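# Stand a lying bottle upright inside the crate

## Task

Take the bottle that lies on its side on the tray and set it standing upright inside the crate. It must stay that way with no help from the robot, the crate and tray must be neither tipped nor shifted from where they were, and anything the robot is touching at the end must not drop by more than about a fingernail's width once released.

## Robot and tools

Robot: two Kinova Gen3 seven-joint arms, left_arm and right_arm, each ending in a two-finger parallel gripper (pads open to 50 mm). Bases in the scene frame: left_arm at (-0.005, +0.323, 0) m, right_arm at (+0.041, -0.266, 0) m, both nearly unrotated. Scene frame: origin on the table top midway between the arms, +z up, +x out over the table, left_arm on the +y side. The arm names do not match left or right in the images.

Gripper frame: fingers point along its +z, close along its x. The reported end_effector_position is the spot between the pads; fingertips extend 17.5 mm past it. Pure rotations pivot about that point, which lies 25 mm toward the gripper's -y from the last joint axis.

Command row (used by execute_actions and move): one flat list of 18 numbers, each in [-1, 1], always all 18 even if one arm is idle. Order: left_arm dx, dy, dz, rx, ry, rz, left gripper position, force_limit, speed, then the same nine for right_arm. dx..rz are an offset, not an absolute pose: they are counted in the gripper's own axes from that gripper's pose in the most recent result that reported it (before any such result, and for later calls inside the same reply, from where it actually is when the action begins). Scale: 1.0 = 0.6 m for dx, dy, dz and 180 degrees for the rotation vector rx, ry, rz. All zeros therefore pull the arm back to that reference pose; it is not a pause. Per control step the target is clipped to 70 mm and 16 degrees from the measured pose, and position wins over orientation if both cannot be met.

Gripper numbers are absolute settings, not offsets. position: +1 fully open, about -0.65 pads meet; send -1 to grasp (closes until blocked). force_limit: -1 about 20 N per pad, 0 about 102 N, +1 about 185 N (real force up to ~17% more). speed: -1 = 20 mm/s, 0 = 85 mm/s, +1 = 150 mm/s. To keep a gripper unchanged, resend its previous three numbers; 0 is a real command. New force or speed only applies after a position change of at least 0.01. To soften a grip, open first.

execute_actions: {"actions": [...], "pictures": bool}. Empty list just reports the state. One action: {"rows": [[18 numbers], ...], "steps": n} with up to 15 rows and up to 15 steps of 1/30 s (default 15); each row is one step, the final row repeats, and every row is measured from the same reference pose. A wait: {"steps": n} up to 300, counted from the previous result, so thinking time eats into it. After an action, the arm only continues to its last clipped pose, so far targets need several calls.

move: {"target": [18 numbers], "speed": m/s from 0.002 to 0.5, default 0.25; turning capped at twice that in rad/s}. Offsets read as above. Both grippers travel straight lines that finish together in 0.5 to 10 s (cut off at 10 s), taking the shorter rotation. Finger numbers are sent at the start. Paths ignore obstacles and the other arm; the gripper may lag, wander or overshoot speed near full reach. Faster approaches and targets deeper past a contact press harder. Result adds a move: line: done, off_target, moving, held or fault, plus limits (paced = target clipped; held = steps blocked, after which the arm may jump fast) and each gripper's remaining distance.

wait: {"seconds": 0 to 10}; nothing new is sent. zoom_image: {"camera": one of cam_high, cam_low, cam_left_wrist, cam_right_wrist, "region": [x0, y0, x1, y1]} in pixels, max 504x504, top-left origin. read_manual gives only licence text. finished_scene: {"scene": n} ends and grades the current scene, irreversibly.

Results: a state line per arm with position (m) and quat_wxyz in the scene frame (less accurate at long reach); joint positions and torques; gripper position_measured in counts (opening ≈ (250 - counts) × 0.202 mm) and object_status: 0 moving, 1 blocked while opening, 2 blocked while closing (a grasp), 3 reached target or pads met (usually empty). A new position resets status to 0 briefly. Confirm 2 after closing. Fingers re-close on their own if grip is lost, except at force_limit -1, where status stays 2 even if empty. "Hand target" shows the pose the controller is heading to. "pose unreachable" and HELD mean the clearance check altered or blocked the command. Images come in the order cam_high, cam_low, cam_left_wrist, cam_right_wrist, 504x504 each; calibration matrices are given per camera.

The simulation keeps running while the operator thinks. Joint limits: shoulder ±2.25, elbow ±2.58, wrist pitch ±2.10 rad, others ±6.28. Torque load limits: 48 N m for the first four joints, 30.2 for the wrist joints, including held weight; reaching one freezes that arm for 10 s. Long holds heat motors (warning from 60 °C, arm sags at 75 °C).

Avoid: dropping or slamming the bottle, knocking anything off the table, tipping or sliding the crate or tray, hard pushes, and arms colliding or pressing on each other. Occasional outside tugs on held parts or pushes on loose objects can occur. Release the bottle and check it stands alone before ending.

Each tool is called after "Request:" as name(argument=value, ...), one argument or row to a line, values as JSON.

## Session

Request:
execute_actions(
  actions=[],
)

Scene clock: 0.00 s of 6600.00 s.
left_arm: end_effector_position=(+0.0910, +0.5978, +0.1624) position_measured=3 object_status=3 end_effector_quat_wxyz=(-0.163, +0.737, -0.425, +0.500) | right_arm: end_effector_position=(+0.3996, +0.0058, +0.2724) position_measured=3 object_status=3 end_effector_quat_wxyz=(-0.570, +0.700, +0.382, +0.199)
Joint positions: left_arm=[-1.823  0.785 -0.425  2.078  0.771  1.543  2.307] | right_arm=[-0.013  0.679 -0.08   1.898 -1.226  1.404  1.836]
Joint velocities: left_arm=[ 0.     0.003 -0.001 -0.001 -0.    -0.003 -0.   ] | right_arm=[-0.    -0.001 -0.    -0.    -0.001  0.     0.002]
Joint torques (N m, as the joint torque sensors report them, + toward a larger angle): no reading
Hand target (left_arm): +0.091, +0.598, +0.162; -0.163, +0.737, -0.425, +0.500
Hand target (right_arm): +0.400, +0.006, +0.272; -0.570, +0.700, +0.382, +0.199

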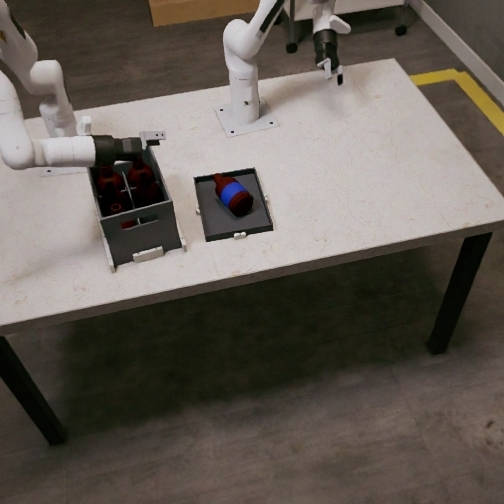

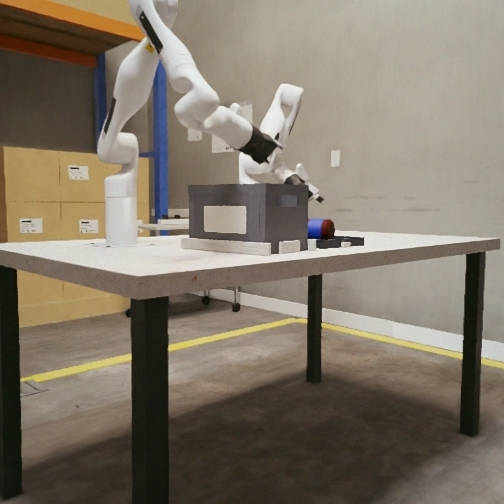

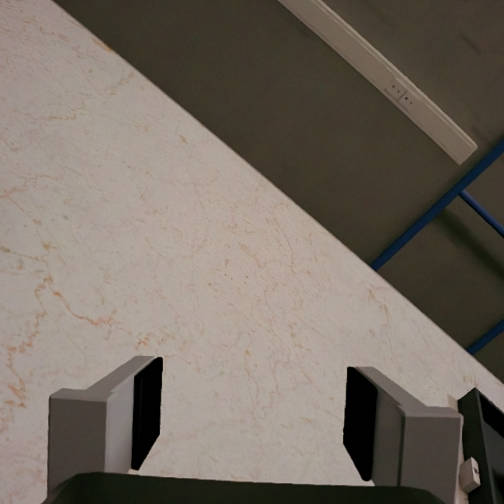

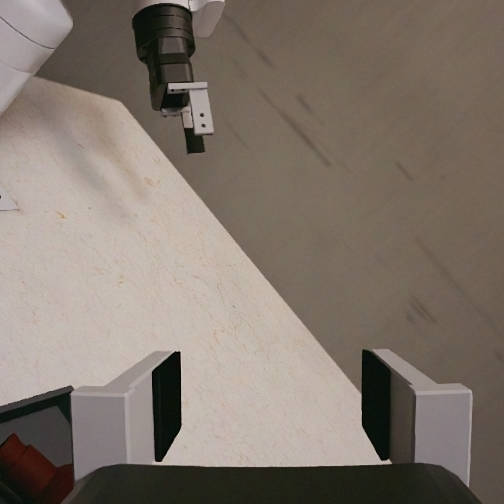

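Request:
zoom_image(
  camera="cam_high",
  region=[180, 150, 290, 260],
)

Request:
zoom_image(
  camera="cam_high",
  region=[60, 120, 210, 280],
)

Request:
zoom_image(
  camera="cam_low",
  region=[170, 150, 380, 270],
)

Region (180, 150, 290, 260) of cam_high's 504x504 image, scaled by 4.582, with more detail than that image has.

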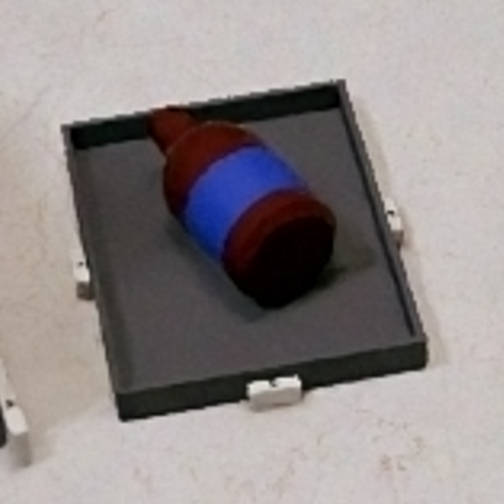

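Region (60, 120, 210, 280) of cam_high's 504x504 image, scaled by 3.150, with more detail than that image has; it fills the left 472 columns of this view, and the rest is white.

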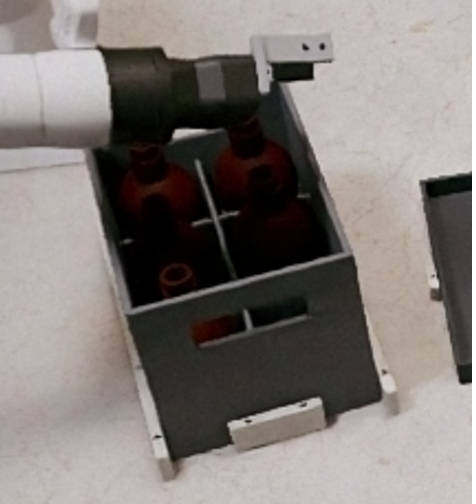

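Region (170, 150, 380, 270) of cam_low's 504x504 image, scaled by 2.400, with more detail than that image has; it fills the top 288 rows of this view, and the rest is white.

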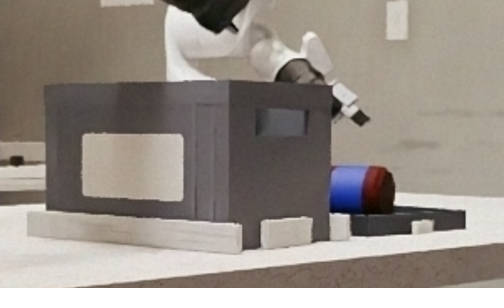

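Request:
move(
  target=[0,0,0,0,0,0,1,0,0,0.122,0.039,-0.065,-0.124,-0.406,-0.239,1,0,0],
  speed=0.4,
)

Scene clock: 65.53 s of 6600.00 s.
left_arm: end_effector_position=(+0.0910, +0.5978, +0.1624) position_measured=3 object_status=3 end_effector_quat_wxyz=(-0.163, +0.737, -0.425, +0.500) | right_arm: end_effector_position=(+0.4688, -0.0110, +0.3198) position_measured=3 object_status=3 end_effector_quat_wxyz=(+0.003, +0.592, +0.806, -0.001)
Joint positions: left_arm=[-1.823  0.785 -0.425  2.078  0.771  1.543  2.307] | right_arm=[-0.745  0.516  0.104  1.059 -0.044  1.568  1.333]
Joint velocities: left_arm=[ 0.    -0.002 -0.001 -0.001 -0.     0.001  0.   ] | right_arm=[-0.009  0.001 -0.01  -0.001  0.003  0.    -0.002]
Joint torques (N m, as the joint torque sensors report them, + toward a larger angle): left_arm=[  0.29 -15.6    0.11  -1.35  -0.1    3.05   0.19] | right_arm=[  0.04 -20.05   1.34 -10.47  -0.1    0.    -0.27]
Hand target (left_arm): +0.091, +0.598, +0.162; -0.163, +0.737, -0.425, +0.500
Hand target (right_arm): +0.469, -0.010, +0.320; +0.003, +0.591, +0.806, -0.001
Off the commanded pose (left_arm): 0.000 m, 0 deg.
Off the commanded pose (right_arm): 0.001 m, 0 deg.
After step 90, 60.20 s passed at rest.
move: done
camera_calibration (this result's frames):
cam_left_wrist: T_world_to_cam=[[0.16096, -0.752324, 0.638827, 0.33031], [-0.430147, -0.636033, -0.640653, 0.558964], [0.888294, -0.17167, -0.425986, 0.256307], [0, 0, 0, 1]] pos_world=[-0.0404061, 0.64802, 0.256275]
cam_right_wrist: T_world_to_cam=[[-0.281459, 0.958568, -0.0439227, 0.161796], [0.95954, 0.28077, -0.0212569, -0.400864], [-0.00804398, -0.0481286, -0.998809, 0.491186], [0, 0, 0, 1]] pos_world=[0.434135, -0.0189022, 0.489187]

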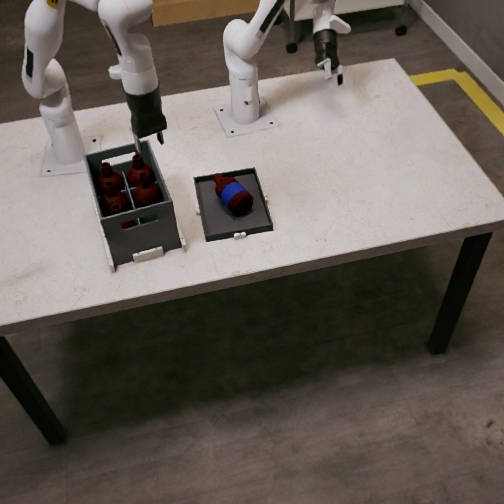

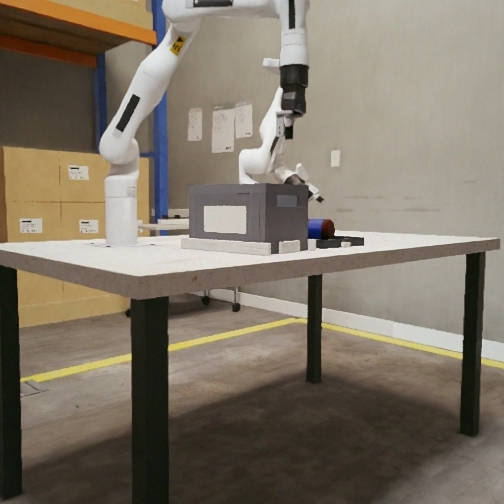

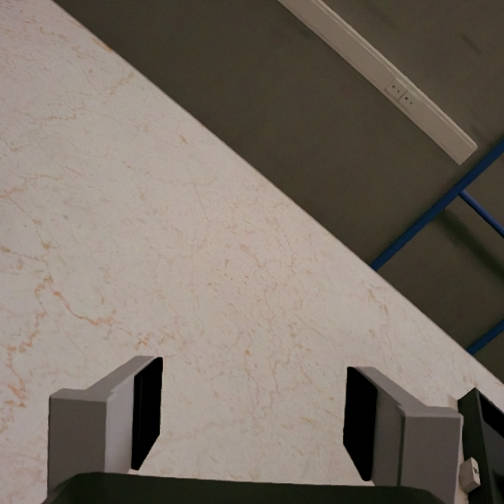

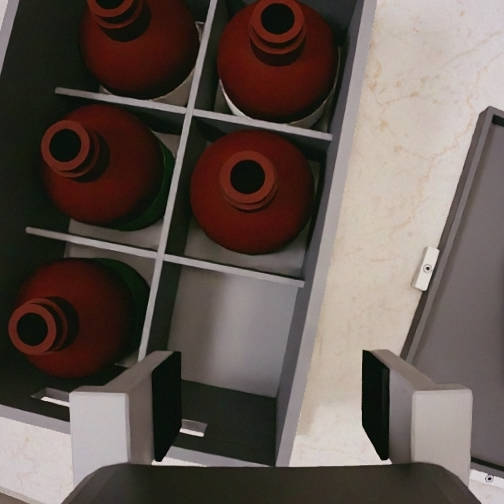

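Request:
move(
  target=[0,0,0,0,0,0,1,0,0,0.37,-0.055,0.117,0,0,0,1,0,0],
  speed=0.35,
)

Scene clock: 78.67 s of 6600.00 s.
left_arm: end_effector_position=(+0.0910, +0.5978, +0.1624) position_measured=3 object_status=3 end_effector_quat_wxyz=(-0.163, +0.737, -0.425, +0.500) | right_arm: end_effector_position=(+0.3714, +0.1897, +0.2487) position_measured=3 object_status=3 end_effector_quat_wxyz=(+0.005, +0.592, +0.806, -0.000)
Joint positions: left_arm=[-1.823  0.785 -0.425  2.078  0.771  1.543  2.307] | right_arm=[-1.104  0.697  0.059  0.964 -0.028  1.482  0.93 ]
Joint velocities: left_arm=[-0.     0.     0.     0.    -0.    -0.001 -0.   ] | right_arm=[-0.006  0.011 -0.005 -0.003  0.001  0.001 -0.001]
Joint torques (N m, as the joint torque sensors report them, + toward a larger angle): left_arm=[  0.2  -15.66   0.16  -1.32  -0.09   3.04   0.01] | right_arm=[  0.01 -23.47   0.47 -10.     0.07   0.18  -0.41]
Hand target (left_arm): +0.091, +0.598, +0.162; -0.163, +0.737, -0.425, +0.500
Hand target (right_arm): +0.371, +0.190, +0.248; +0.005, +0.592, +0.806, -0.001
Off the commanded pose (left_arm): 0.000 m, 0 deg.
Off the commanded pose (right_arm): 0.001 m, 0 deg.
After step 90, 9.03 s passed at rest.
move: done
camera_calibration (this result's frames):
cam_left_wrist: T_world_to_cam=[[0.160961, -0.752325, 0.638826, 0.330311], [-0.430147, -0.636032, -0.640654, 0.558964], [0.888293, -0.171669, -0.425987, 0.256307], [0, 0, 0, 1]] pos_world=[-0.0404064, 0.648021, 0.256275]
cam_right_wrist: T_world_to_cam=[[-0.280882, 0.958635, -0.0460894, -0.0608298], [0.959728, 0.280291, -0.0189455, -0.365825], [-0.00524336, -0.0495547, -0.998758, 0.428207], [0, 0, 0, 1]] pos_world=[0.336252, 0.182071, 0.417941]

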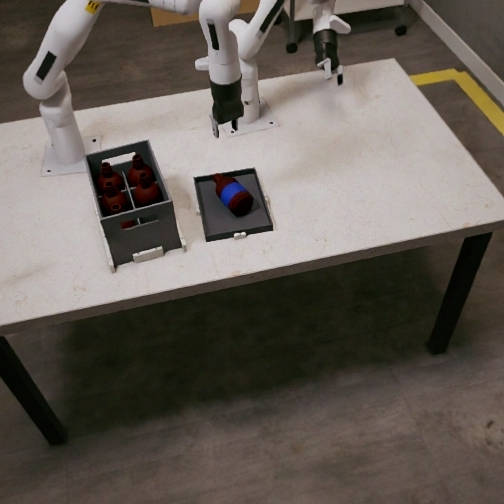

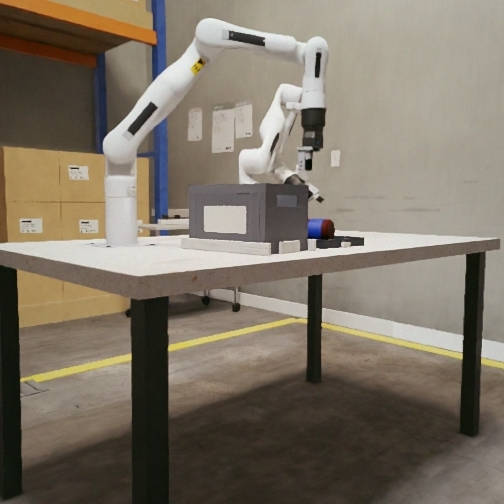

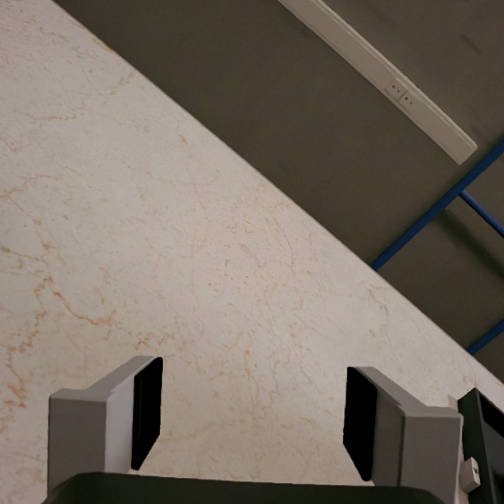

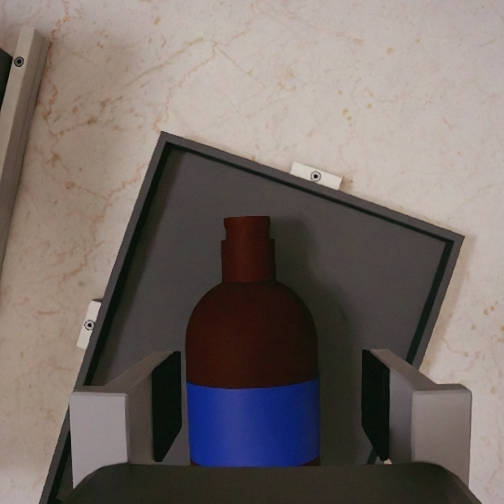

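Request:
move(
  target=[0,0,0,0,0,0,1,0,0,-0.027,-0.132,0.182,-0.4167,0,0,1,0,0],
  speed=0.3,
)

Scene clock: 100.67 s of 6600.00 s.
left_arm: end_effector_position=(+0.0910, +0.5978, +0.1624) position_measured=3 object_status=3 end_effector_quat_wxyz=(-0.163, +0.737, -0.425, +0.500) | right_arm: end_effector_position=(+0.3037, +0.1512, +0.1427) position_measured=3 object_status=3 end_effector_quat_wxyz=(+0.364, +0.466, +0.636, +0.496)
Joint positions: left_arm=[-1.823  0.785 -0.425  2.078  0.771  1.543  2.307] | right_arm=[-2.422  1.08   0.793  2.287  1.676  0.651 -1.689]
Joint velocities: left_arm=[ 0.     0.001 -0.     0.    -0.    -0.     0.   ] | right_arm=[ 0.001  0.007 -0.004  0.003  0.001  0.004 -0.002]
Joint torques (N m, as the joint torque sensors report them, + toward a larger angle): left_arm=[  0.16 -15.65  -0.03  -1.34  -0.13   3.01   0.02] | right_arm=[  0.19 -13.76   8.32   0.17  -0.37   3.19  -0.26]
Hand target (left_arm): +0.091, +0.598, +0.162; -0.163, +0.737, -0.425, +0.500
Hand target (right_arm): +0.304, +0.151, +0.143; +0.365, +0.465, +0.636, +0.496
Off the commanded pose (left_arm): 0.000 m, 0 deg.
Off the commanded pose (right_arm): 0.004 m, 1 deg.
After step 90, 15.97 s passed at rest.
move: off_target (right_arm)
camera_calibration (this result's frames):
cam_left_wrist: T_world_to_cam=[[0.160961, -0.752326, 0.638824, 0.330313], [-0.430147, -0.636031, -0.640654, 0.558964], [0.888293, -0.171668, -0.425987, 0.256307], [0, 0, 0, 1]] pos_world=[-0.0404066, 0.648021, 0.256275]
cam_right_wrist: T_world_to_cam=[[-0.261537, 0.965169, 0.00687989, -0.0622836], [0.258637, 0.0632133, 0.963904, -0.186514], [0.929895, 0.253876, -0.266161, -0.114355], [0, 0, 0, 1]] pos_world=[0.138288, 0.100936, 0.149773]

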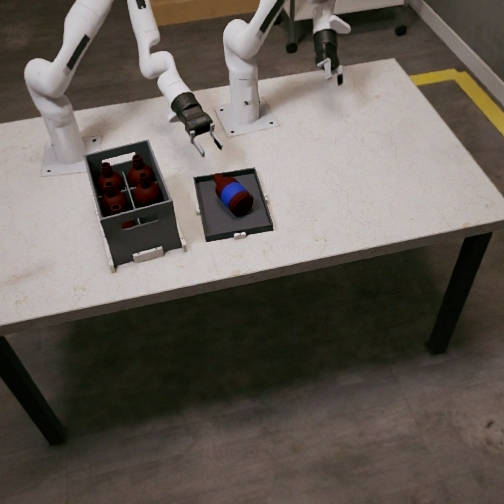

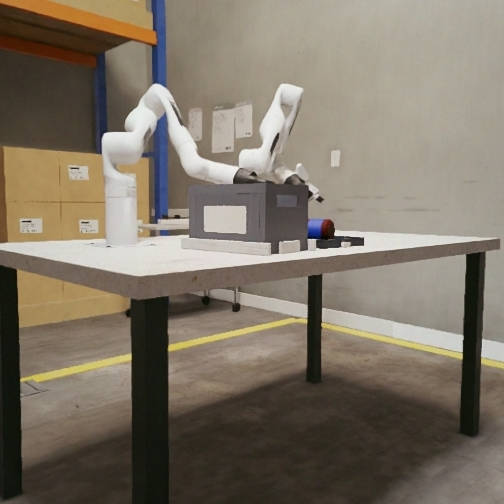

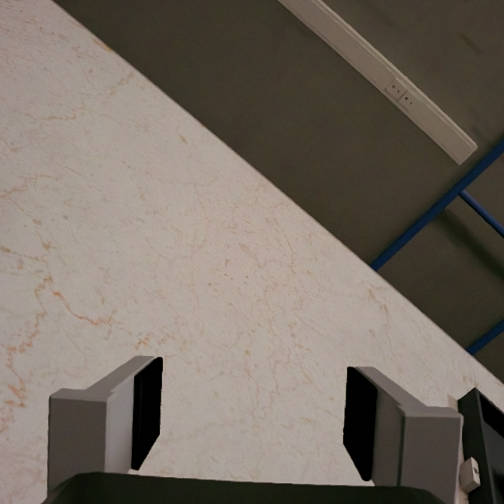

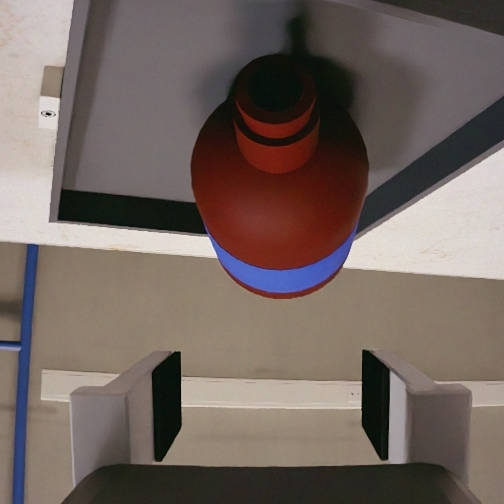

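Request:
move(
  target=[0,0,0,0,0,0,1,0,0,0.0035,-0.141,0.06,0,0,0,1,0,0],
  speed=0.12,
)

Request:
zoom_image(
  camera="cam_high",
  region=[160, 110, 280, 230],
)

Scene clock: 110.50 s of 6600.00 s.
left_arm: end_effector_position=(+0.0910, +0.5978, +0.1624) position_measured=3 object_status=3 end_effector_quat_wxyz=(-0.163, +0.737, -0.425, +0.500) | right_arm: end_effector_position=(+0.3160, +0.1579, +0.0521) position_measured=3 object_status=3 end_effector_quat_wxyz=(+0.364, +0.465, +0.636, +0.497)
Joint positions: left_arm=[-1.823  0.785 -0.425  2.078  0.771  1.543  2.307] | right_arm=[-2.332  1.321  0.664  2.198  1.727  0.685 -1.926]
Joint velocities: left_arm=[-0.    -0.001  0.     0.     0.     0.001 -0.   ] | right_arm=[ 0.006  0.011 -0.002 -0.    -0.     0.003  0.001]
Joint torques (N m, as the joint torque sensors report them, + toward a larger angle): left_arm=[  0.11 -15.66   0.03  -1.41  -0.13   3.01  -0.04] | right_arm=[ -0.23 -15.83   8.01   2.86  -0.7    3.01  -0.23]
Hand target (left_arm): +0.091, +0.598, +0.162; -0.163, +0.737, -0.425, +0.500
Hand target (right_arm): +0.316, +0.158, +0.052; +0.364, +0.465, +0.636, +0.496
Off the commanded pose (left_arm): 0.000 m, 0 deg.
Off the commanded pose (right_arm): 0.001 m, 0 deg.
After step 90, 5.77 s passed at rest.
move: done
camera_calibration (this result's frames):
cam_left_wrist: T_world_to_cam=[[0.160962, -0.752327, 0.638823, 0.330314], [-0.430148, -0.63603, -0.640655, 0.558964], [0.888293, -0.171667, -0.425989, 0.256307], [0, 0, 0, 1]] pos_world=[-0.0404069, 0.648022, 0.256274]
cam_right_wrist: T_world_to_cam=[[-0.263382, 0.964659, 0.00788474, -0.064231], [0.259006, 0.0628387, 0.963829, -0.102836], [0.929272, 0.255897, -0.266403, -0.151687], [0, 0, 0, 1]] pos_world=[0.150676, 0.107239, 0.0592127]

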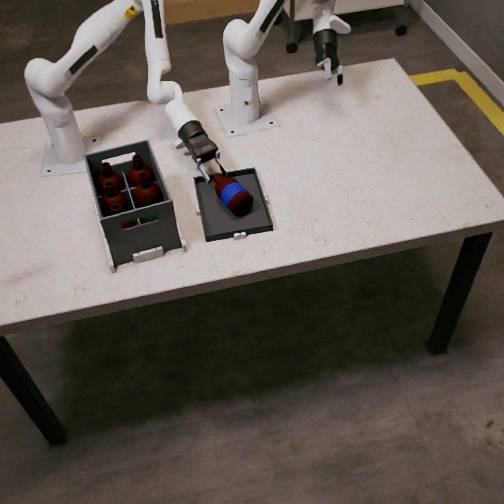

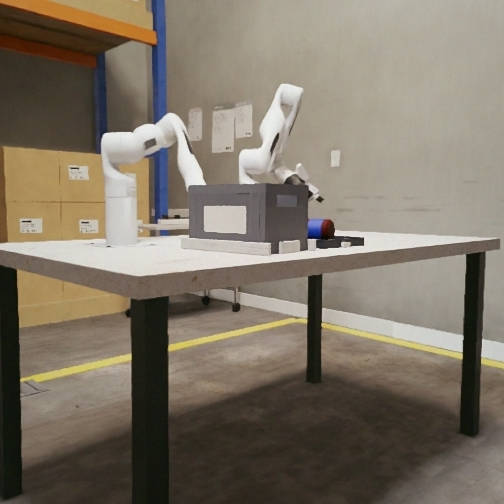

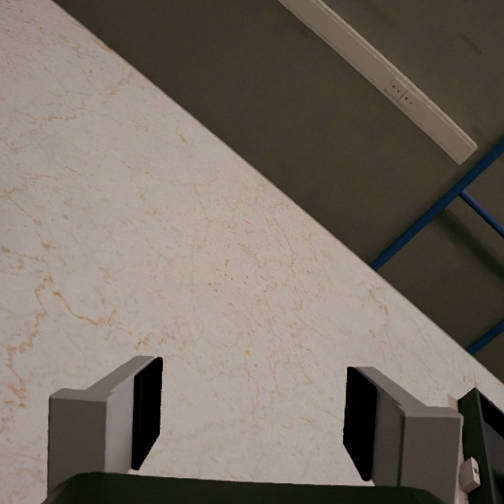

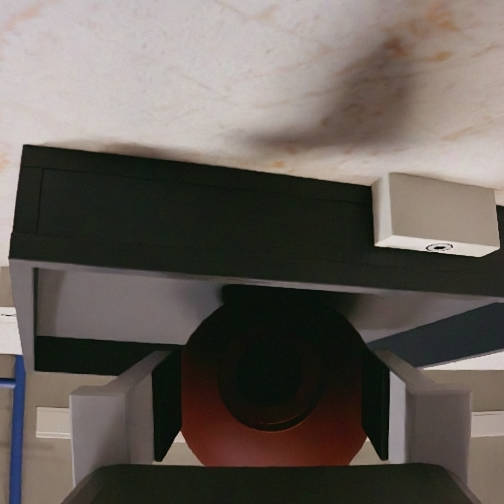

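Region (160, 110, 280, 230) of cam_high's 504x504 image, scaled by 4.200, with more detail than that image has.

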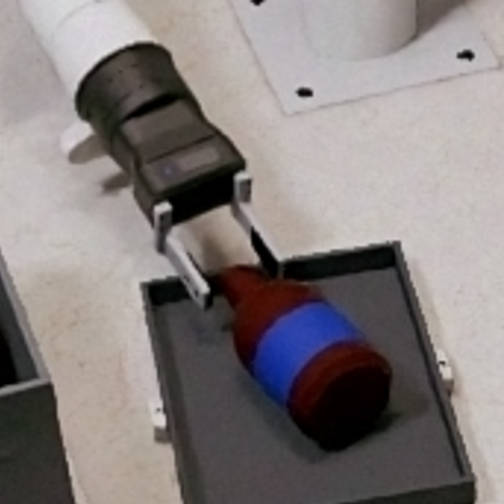

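Request:
move(
  target=[0,0,0,0,0,0,1,0,0,-0.001,-0.002,0.028,0,0,0,0.6,0,0],
  speed=0.05,
)

Request:
zoom_image(
  camera="cam_high",
  region=[180, 140, 260, 220],
)

Scene clock: 116.33 s of 6600.00 s.
left_arm: end_effector_position=(+0.0910, +0.5978, +0.1624) position_measured=3 object_status=3 end_effector_quat_wxyz=(-0.163, +0.737, -0.425, +0.500) | right_arm: end_effector_position=(+0.3312, +0.1623, +0.0467) position_measured=63 object_status=3 end_effector_quat_wxyz=(+0.363, +0.465, +0.636, +0.497)
Joint positions: left_arm=[-1.823  0.785 -0.425  2.078  0.771  1.543  2.307] | right_arm=[-2.288  1.338  0.668  2.181  1.782  0.69  -1.961]
Joint velocities: left_arm=[-0.    -0.     0.    -0.001  0.     0.001 -0.   ] | right_arm=[ 0.003  0.002  0.001  0.     0.001 -0.001 -0.002]
Joint torques (N m, as the joint torque sensors report them, + toward a larger angle): left_arm=[  0.19 -15.51   0.01  -1.36  -0.09   3.     0.01] | right_arm=[  0.35 -15.34   8.37   2.79  -0.97   3.2   -0.3 ]
Hand target (left_arm): +0.091, +0.598, +0.162; -0.163, +0.737, -0.425, +0.500
Hand target (right_arm): +0.331, +0.162, +0.047; +0.364, +0.465, +0.636, +0.497
Off the commanded pose (left_arm): 0.000 m, 0 deg.
Off the commanded pose (right_arm): 0.000 m, 0 deg.
After step 90, 2.13 s passed at rest.
move: done
camera_calibration (this result's frames):
cam_left_wrist: T_world_to_cam=[[0.160963, -0.752328, 0.638822, 0.330316], [-0.430148, -0.636029, -0.640655, 0.558964], [0.888293, -0.171666, -0.425989, 0.256307], [0, 0, 0, 1]] pos_world=[-0.0404072, 0.648022, 0.256274]
cam_right_wrist: T_world_to_cam=[[-0.263955, 0.964503, 0.00787712, -0.064245], [0.259119, 0.0630419, 0.963786, -0.101949], [0.929077, 0.256437, -0.266562, -0.168351], [0, 0, 0, 1]] pos_world=[0.16587, 0.111563, 0.0538871]

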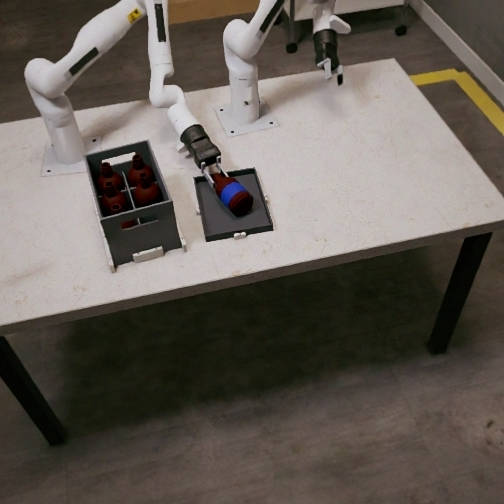

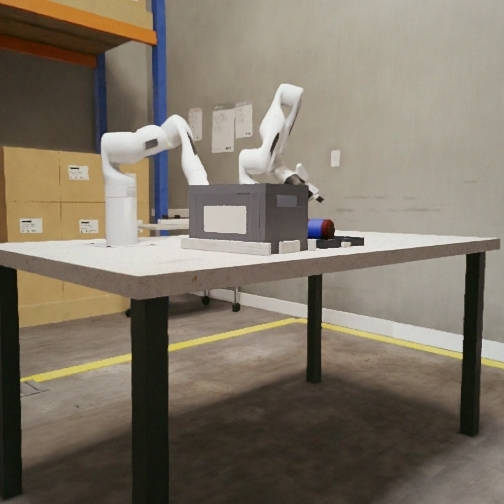

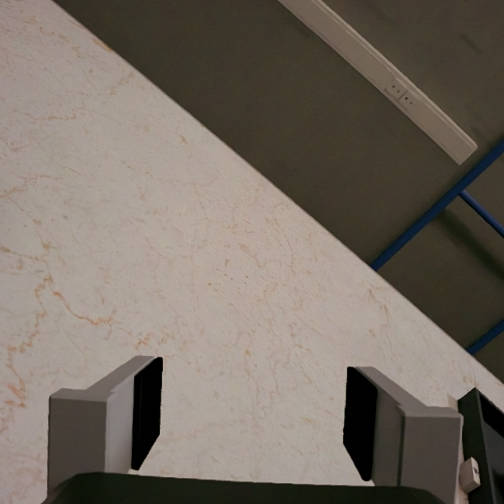

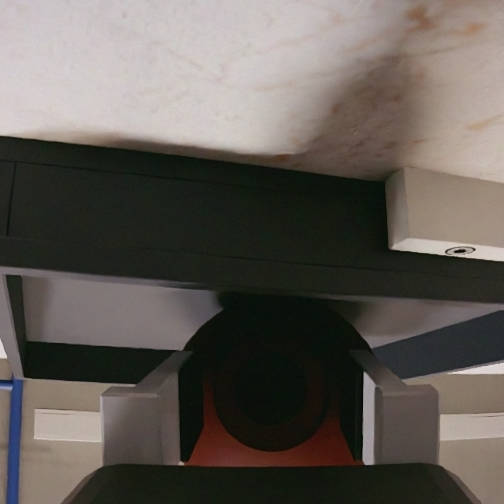

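Region (180, 140, 260, 220) of cam_high's 504x504 image, scaled by 6.300, with more detail than that image has.

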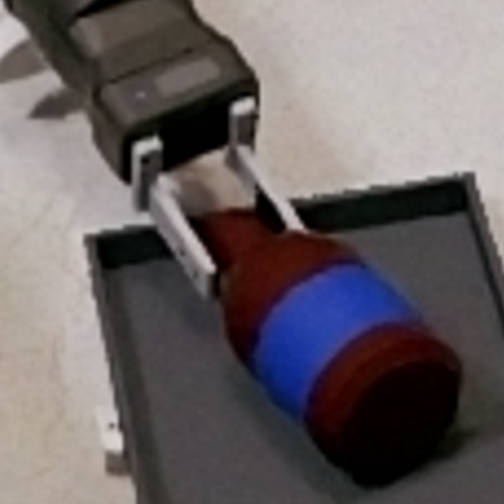

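Request:
move(
  target=[0,0,0,0,0,0,1,0,0,0,0,0,0,0,0,-1,0.8,-0.6],
)

Request:
move(
  target=[0,0,0,0,0,0,1,0,0,0,0.081,-0.02,0.03,0,0,-1,0.8,-0.6],
  speed=0.06,
)

Scene clock: 121.60 s of 6600.00 s.
left_arm: end_effector_position=(+0.0910, +0.5978, +0.1624) position_measured=3 object_status=3 end_effector_quat_wxyz=(-0.163, +0.737, -0.425, +0.500) | right_arm: end_effector_position=(+0.3312, +0.1623, +0.0467) position_measured=115 object_status=2 end_effector_quat_wxyz=(+0.363, +0.465, +0.636, +0.497)
Joint positions: left_arm=[-1.823  0.785 -0.425  2.078  0.771  1.543  2.307] | right_arm=[-2.288  1.338  0.668  2.181  1.782  0.69  -1.961]
Joint velocities: left_arm=[-0.    -0.001  0.     0.     0.001 -0.001 -0.001] | right_arm=[ 0.     0.001 -0.     0.    -0.     0.     0.002]
Joint torques (N m, as the joint torque sensors report them, + toward a larger angle): left_arm=[  0.16 -15.58   0.11  -1.31  -0.14   3.04   0.09] | right_arm=[ -0.07 -15.77   8.05   2.65  -0.79   2.84  -0.39]
Hand target (left_arm): +0.091, +0.598, +0.162; -0.163, +0.737, -0.425, +0.500
Hand target (right_arm): +0.331, +0.162, +0.047; +0.363, +0.465, +0.636, +0.497
Off the commanded pose (left_arm): 0.000 m, 0 deg.
Off the commanded pose (right_arm): 0.000 m, 0 deg.
After step 90, 1.57 s passed at rest.
move: done
camera_calibration (this result's frames):
cam_left_wrist: T_world_to_cam=[[0.160964, -0.752329, 0.638821, 0.330317], [-0.430148, -0.636029, -0.640656, 0.558964], [0.888292, -0.171665, -0.42599, 0.256307], [0, 0, 0, 1]] pos_world=[-0.0404074, 0.648023, 0.256274]
cam_right_wrist: T_world_to_cam=[[-0.263939, 0.964507, 0.00791828, -0.0642847], [0.259108, 0.0629928, 0.963792, -0.101937], [0.929085, 0.256434, -0.266537, -0.168432], [0, 0, 0, 1]] pos_world=[0.165933, 0.111616, 0.0538618]

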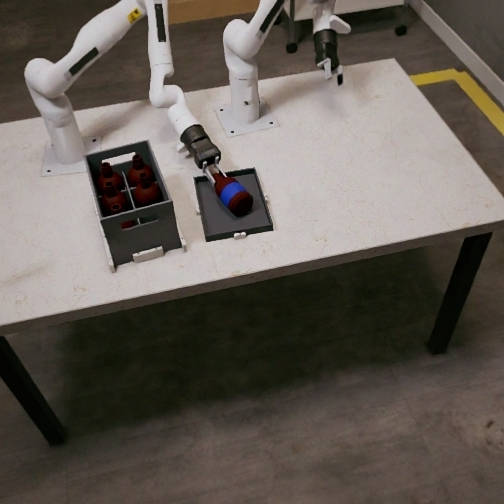

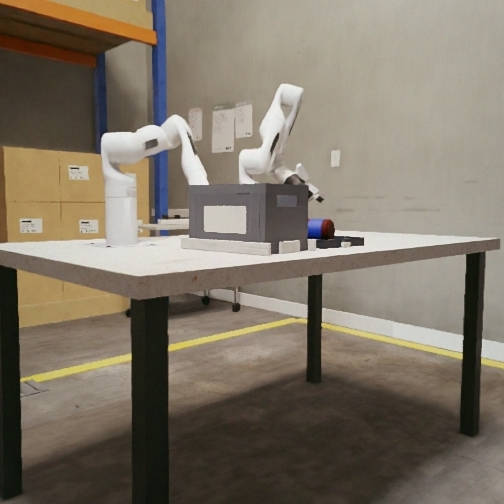

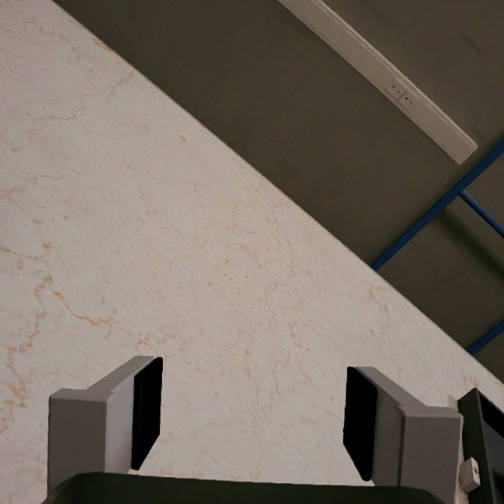

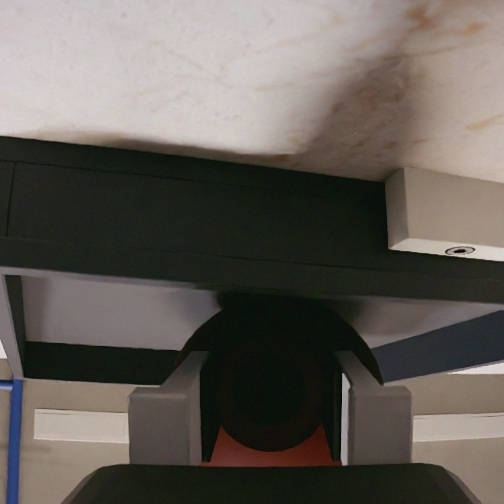

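Scene clock: 122.70 s of 6600.00 s.
left_arm: end_effector_position=(+0.0910, +0.5978, +0.1624) position_measured=3 object_status=3 end_effector_quat_wxyz=(-0.163, +0.737, -0.425, +0.500) | right_arm: end_effector_position=(+0.3320, +0.1620, +0.0963) position_measured=115 object_status=2 end_effector_quat_wxyz=(+0.342, +0.482, +0.659, +0.466)
Joint positions: left_arm=[-1.823  0.785 -0.425  2.078  0.771  1.543  2.307] | right_arm=[-2.278  1.118  0.756  2.241  1.868  0.591 -1.828]
Joint velocities: left_arm=[ 0.     0.001 -0.     0.001 -0.001  0.001 -0.   ] | right_arm=[-0.004 -0.009  0.004 -0.     0.002 -0.003 -0.004]
Joint torques (N m, as the joint torque sensors report them, + toward a larger angle): left_arm=[  0.17 -15.62   0.18  -1.41  -0.09   3.04  -0.01] | right_arm=[ -0.41 -15.84   9.38  -0.05  -0.65   3.91  -0.16]
Hand target (left_arm): +0.091, +0.598, +0.162; -0.163, +0.737, -0.425, +0.500
Hand target (right_arm): +0.332, +0.162, +0.096; +0.341, +0.482, +0.659, +0.466
Off the commanded pose (left_arm): 0.000 m, 0 deg.
Off the commanded pose (right_arm): 0.001 m, 0 deg.
move: done
camera_calibration (this result's frames):
cam_left_wrist: T_world_to_cam=[[0.160964, -0.75233, 0.63882, 0.330319], [-0.430148, -0.636028, -0.640657, 0.558963], [0.888292, -0.171664, -0.425991, 0.256307], [0, 0, 0, 1]] pos_world=[-0.0404077, 0.648024, 0.256274]
cam_right_wrist: T_world_to_cam=[[-0.261902, 0.96509, 0.0027361, -0.0644737], [0.344233, 0.0907672, 0.934487, -0.179836], [0.901616, 0.245686, -0.355988, -0.136371], [0, 0, 0, 1]] pos_world=[0.167973, 0.11205, 0.119684]

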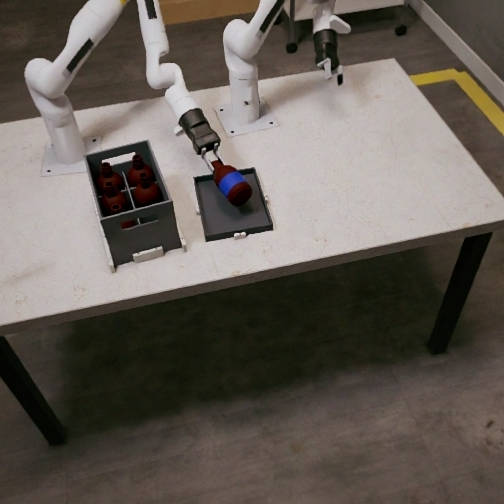

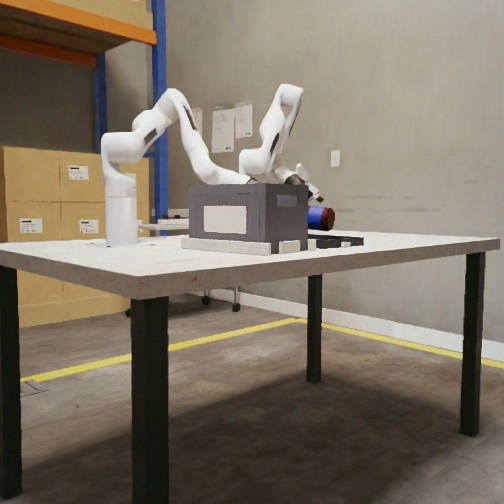

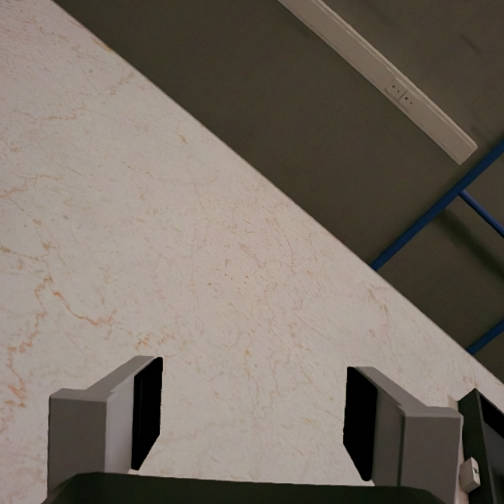

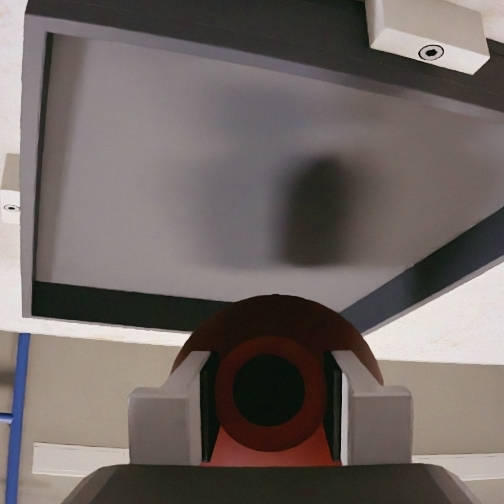

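Request:
move(
  target=[0,0,0,0,0,0,1,0,0,-0.048,0.427,-0.167,0.392,0,0,-1,0.8,-0.6],
  speed=0.2,
)

Scene clock: 138.03 s of 6600.00 s.
left_arm: end_effector_position=(+0.0910, +0.5978, +0.1624) position_measured=3 object_status=3 end_effector_quat_wxyz=(-0.163, +0.737, -0.425, +0.500) | right_arm: end_effector_position=(+0.3330, +0.1343, +0.3685) position_measured=115 object_status=2 end_effector_quat_wxyz=(+0.001, +0.592, +0.806, -0.003)
Joint positions: left_arm=[-1.823  0.785 -0.425  2.078  0.771  1.543  2.307] | right_arm=[-1.552  0.755  1.354  0.931  2.363 -1.897 -1.732]
Joint velocities: left_arm=[ 0.     0.     0.     0.     0.    -0.001 -0.   ] | right_arm=[ 0.005  0.003 -0.001 -0.001 -0.002 -0.     0.001]
Joint torques (N m, as the joint torque sensors report them, + toward a larger angle): left_arm=[  0.28 -15.58   0.21  -1.42  -0.03   3.05  -0.05] | right_arm=[  0.44 -20.83   5.77  -7.1   -0.11  -0.22  -0.27]
Hand target (left_arm): +0.091, +0.598, +0.162; -0.163, +0.737, -0.425, +0.500
Hand target (right_arm): +0.333, +0.134, +0.368; +0.001, +0.592, +0.806, -0.003
Off the commanded pose (left_arm): 0.000 m, 0 deg.
Off the commanded pose (right_arm): 0.004 m, 0 deg.
After step 90, 8.67 s passed at rest.
move: off_target (right_arm)
camera_calibration (this result's frames):
cam_left_wrist: T_world_to_cam=[[0.160965, -0.752331, 0.638818, 0.33032], [-0.430149, -0.636027, -0.640657, 0.558963], [0.888292, -0.171663, -0.425992, 0.256307], [0, 0, 0, 1]] pos_world=[-0.0404079, 0.648024, 0.256274]
cam_right_wrist: T_world_to_cam=[[-0.282374, 0.958374, -0.0422398, -0.0138536], [0.959189, 0.281381, -0.0279668, -0.307756], [-0.0149172, -0.0484131, -0.998716, 0.547995], [0, 0, 0, 1]] pos_world=[0.299459, 0.126404, 0.538099]

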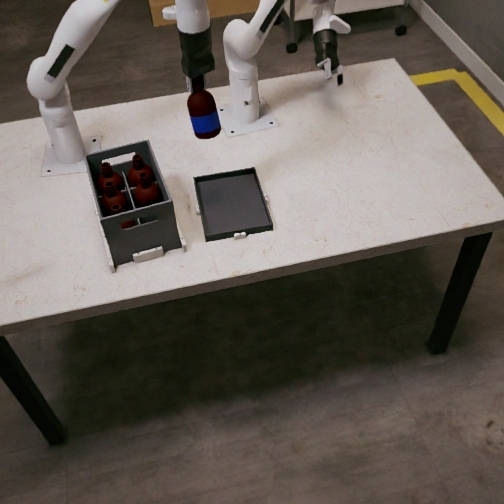

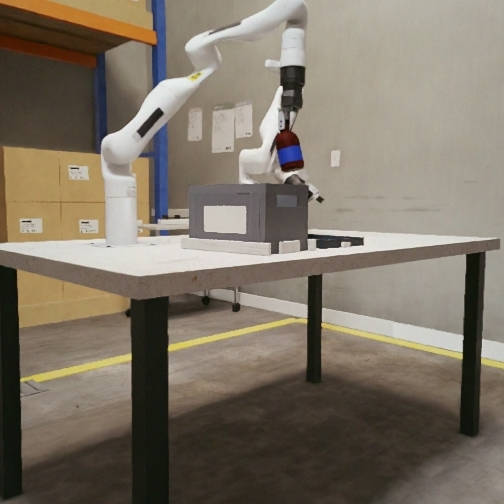

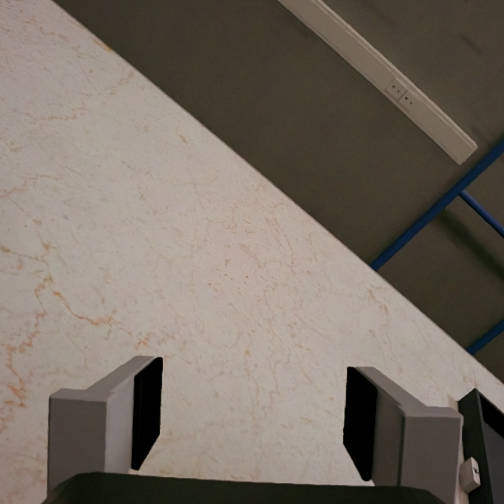

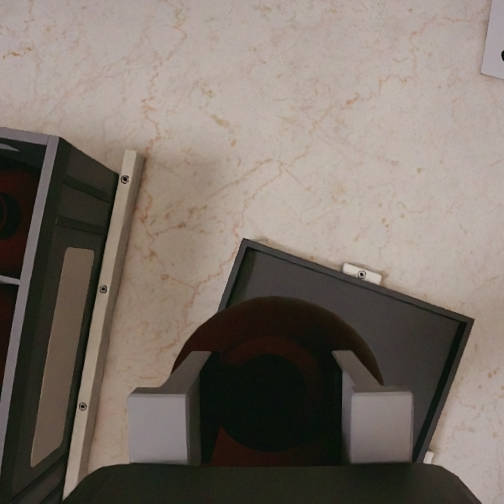

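Request:
move(
  target=[0,0,0,0,0,0,1,0,0,-0.3535,0.1615,-0.005,0.030,0.0993,0.808,-1,0.8,-0.6],
  speed=0.4,
)

Request:
zoom_image(
  camera="cam_low",
  region=[180, 60, 360, 260],
)

Request:
zoom_image(
  camera="cam_high",
  region=[60, 90, 230, 270],
)

Scene clock: 155.33 s of 6600.00 s.
left_arm: end_effector_position=(+0.0910, +0.5979, +0.1624) position_measured=3 object_status=3 end_effector_quat_wxyz=(-0.163, +0.737, -0.425, +0.500) | right_arm: end_effector_position=(+0.4899, -0.0393, +0.3722) position_measured=115 object_status=2 end_effector_quat_wxyz=(-0.111, +0.936, -0.331, +0.041)
Joint positions: left_arm=[-1.823  0.785 -0.425  2.078  0.771  1.543  2.307] | right_arm=[-1.3    0.831  1.888  1.385  2.053 -1.865 -3.441]
Joint velocities: left_arm=[-0.    -0.001 -0.     0.001 -0.     0.001  0.   ] | right_arm=[ 0.002  0.003 -0.002  0.001  0.002  0.002 -0.001]
Joint torques (N m, as the joint torque sensors report them, + toward a larger angle): left_arm=[  0.24 -15.58   0.17  -1.45  -0.1    2.97  -0.03] | right_arm=[  0.16 -16.95   6.86  -7.19  -1.24   0.31  -0.37]
Hand target (left_arm): +0.091, +0.598, +0.162; -0.163, +0.737, -0.425, +0.500
Hand target (right_arm): +0.490, -0.039, +0.372; -0.111, +0.936, -0.331, +0.041
Off the commanded pose (left_arm): 0.000 m, 0 deg.
Off the commanded pose (right_arm): 0.001 m, 0 deg.
After step 90, 10.70 s passed at rest.
move: done
camera_calibration (this result's frames):
cam_left_wrist: T_world_to_cam=[[0.160966, -0.752332, 0.638817, 0.330322], [-0.430149, -0.636026, -0.640658, 0.558963], [0.888291, -0.171662, -0.425993, 0.256307], [0, 0, 0, 1]] pos_world=[-0.0404082, 0.648025, 0.256274]
cam_right_wrist: T_world_to_cam=[[0.771689, -0.634874, -0.0378299, -0.383645], [-0.621167, -0.739586, -0.259161, 0.410808], [0.136556, 0.22349, -0.965093, 0.469614], [0, 0, 0, 1]] pos_world=[0.487106, -0.0446931, 0.545173]

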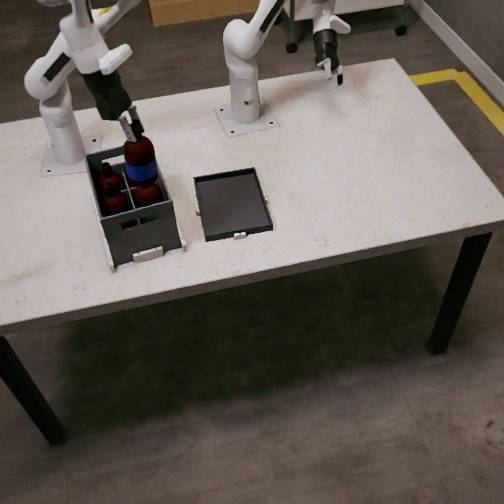

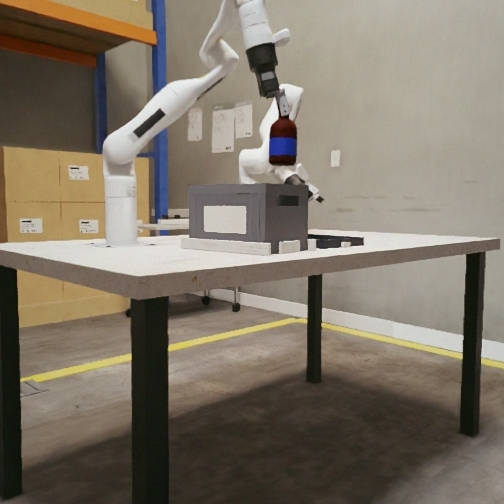

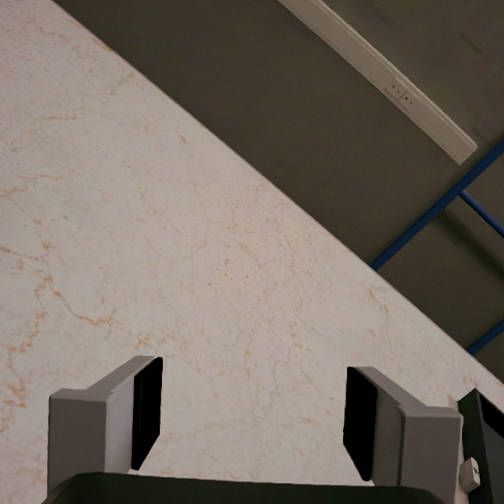

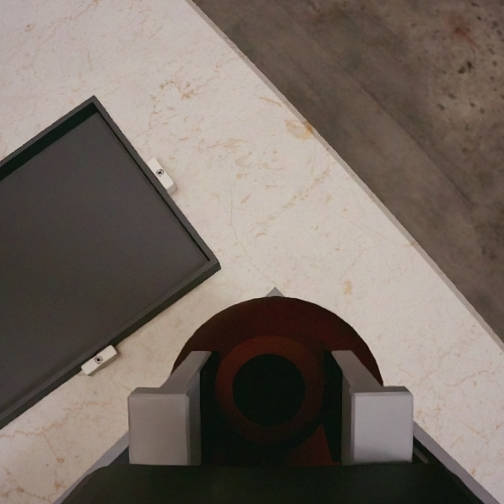

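Region (180, 60, 360, 260) of cam_low's 504x504 image, scaled by 2.520, with more detail than that image has; it fills the left 454 columns of this view, and the rest is white.

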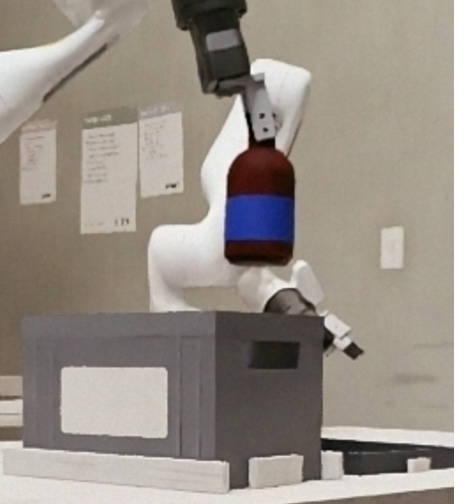

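Region (60, 90, 230, 270) of cam_high's 504x504 image, scaled by 2.800, with more detail than that image has.

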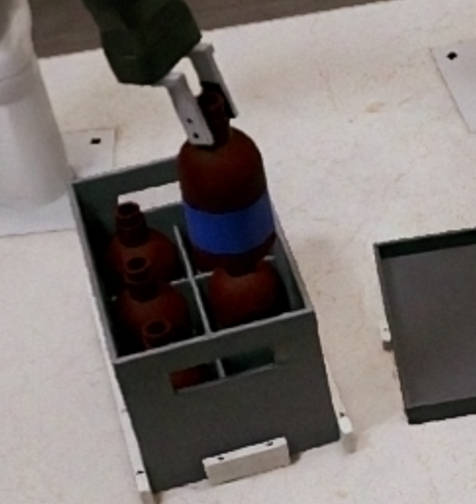

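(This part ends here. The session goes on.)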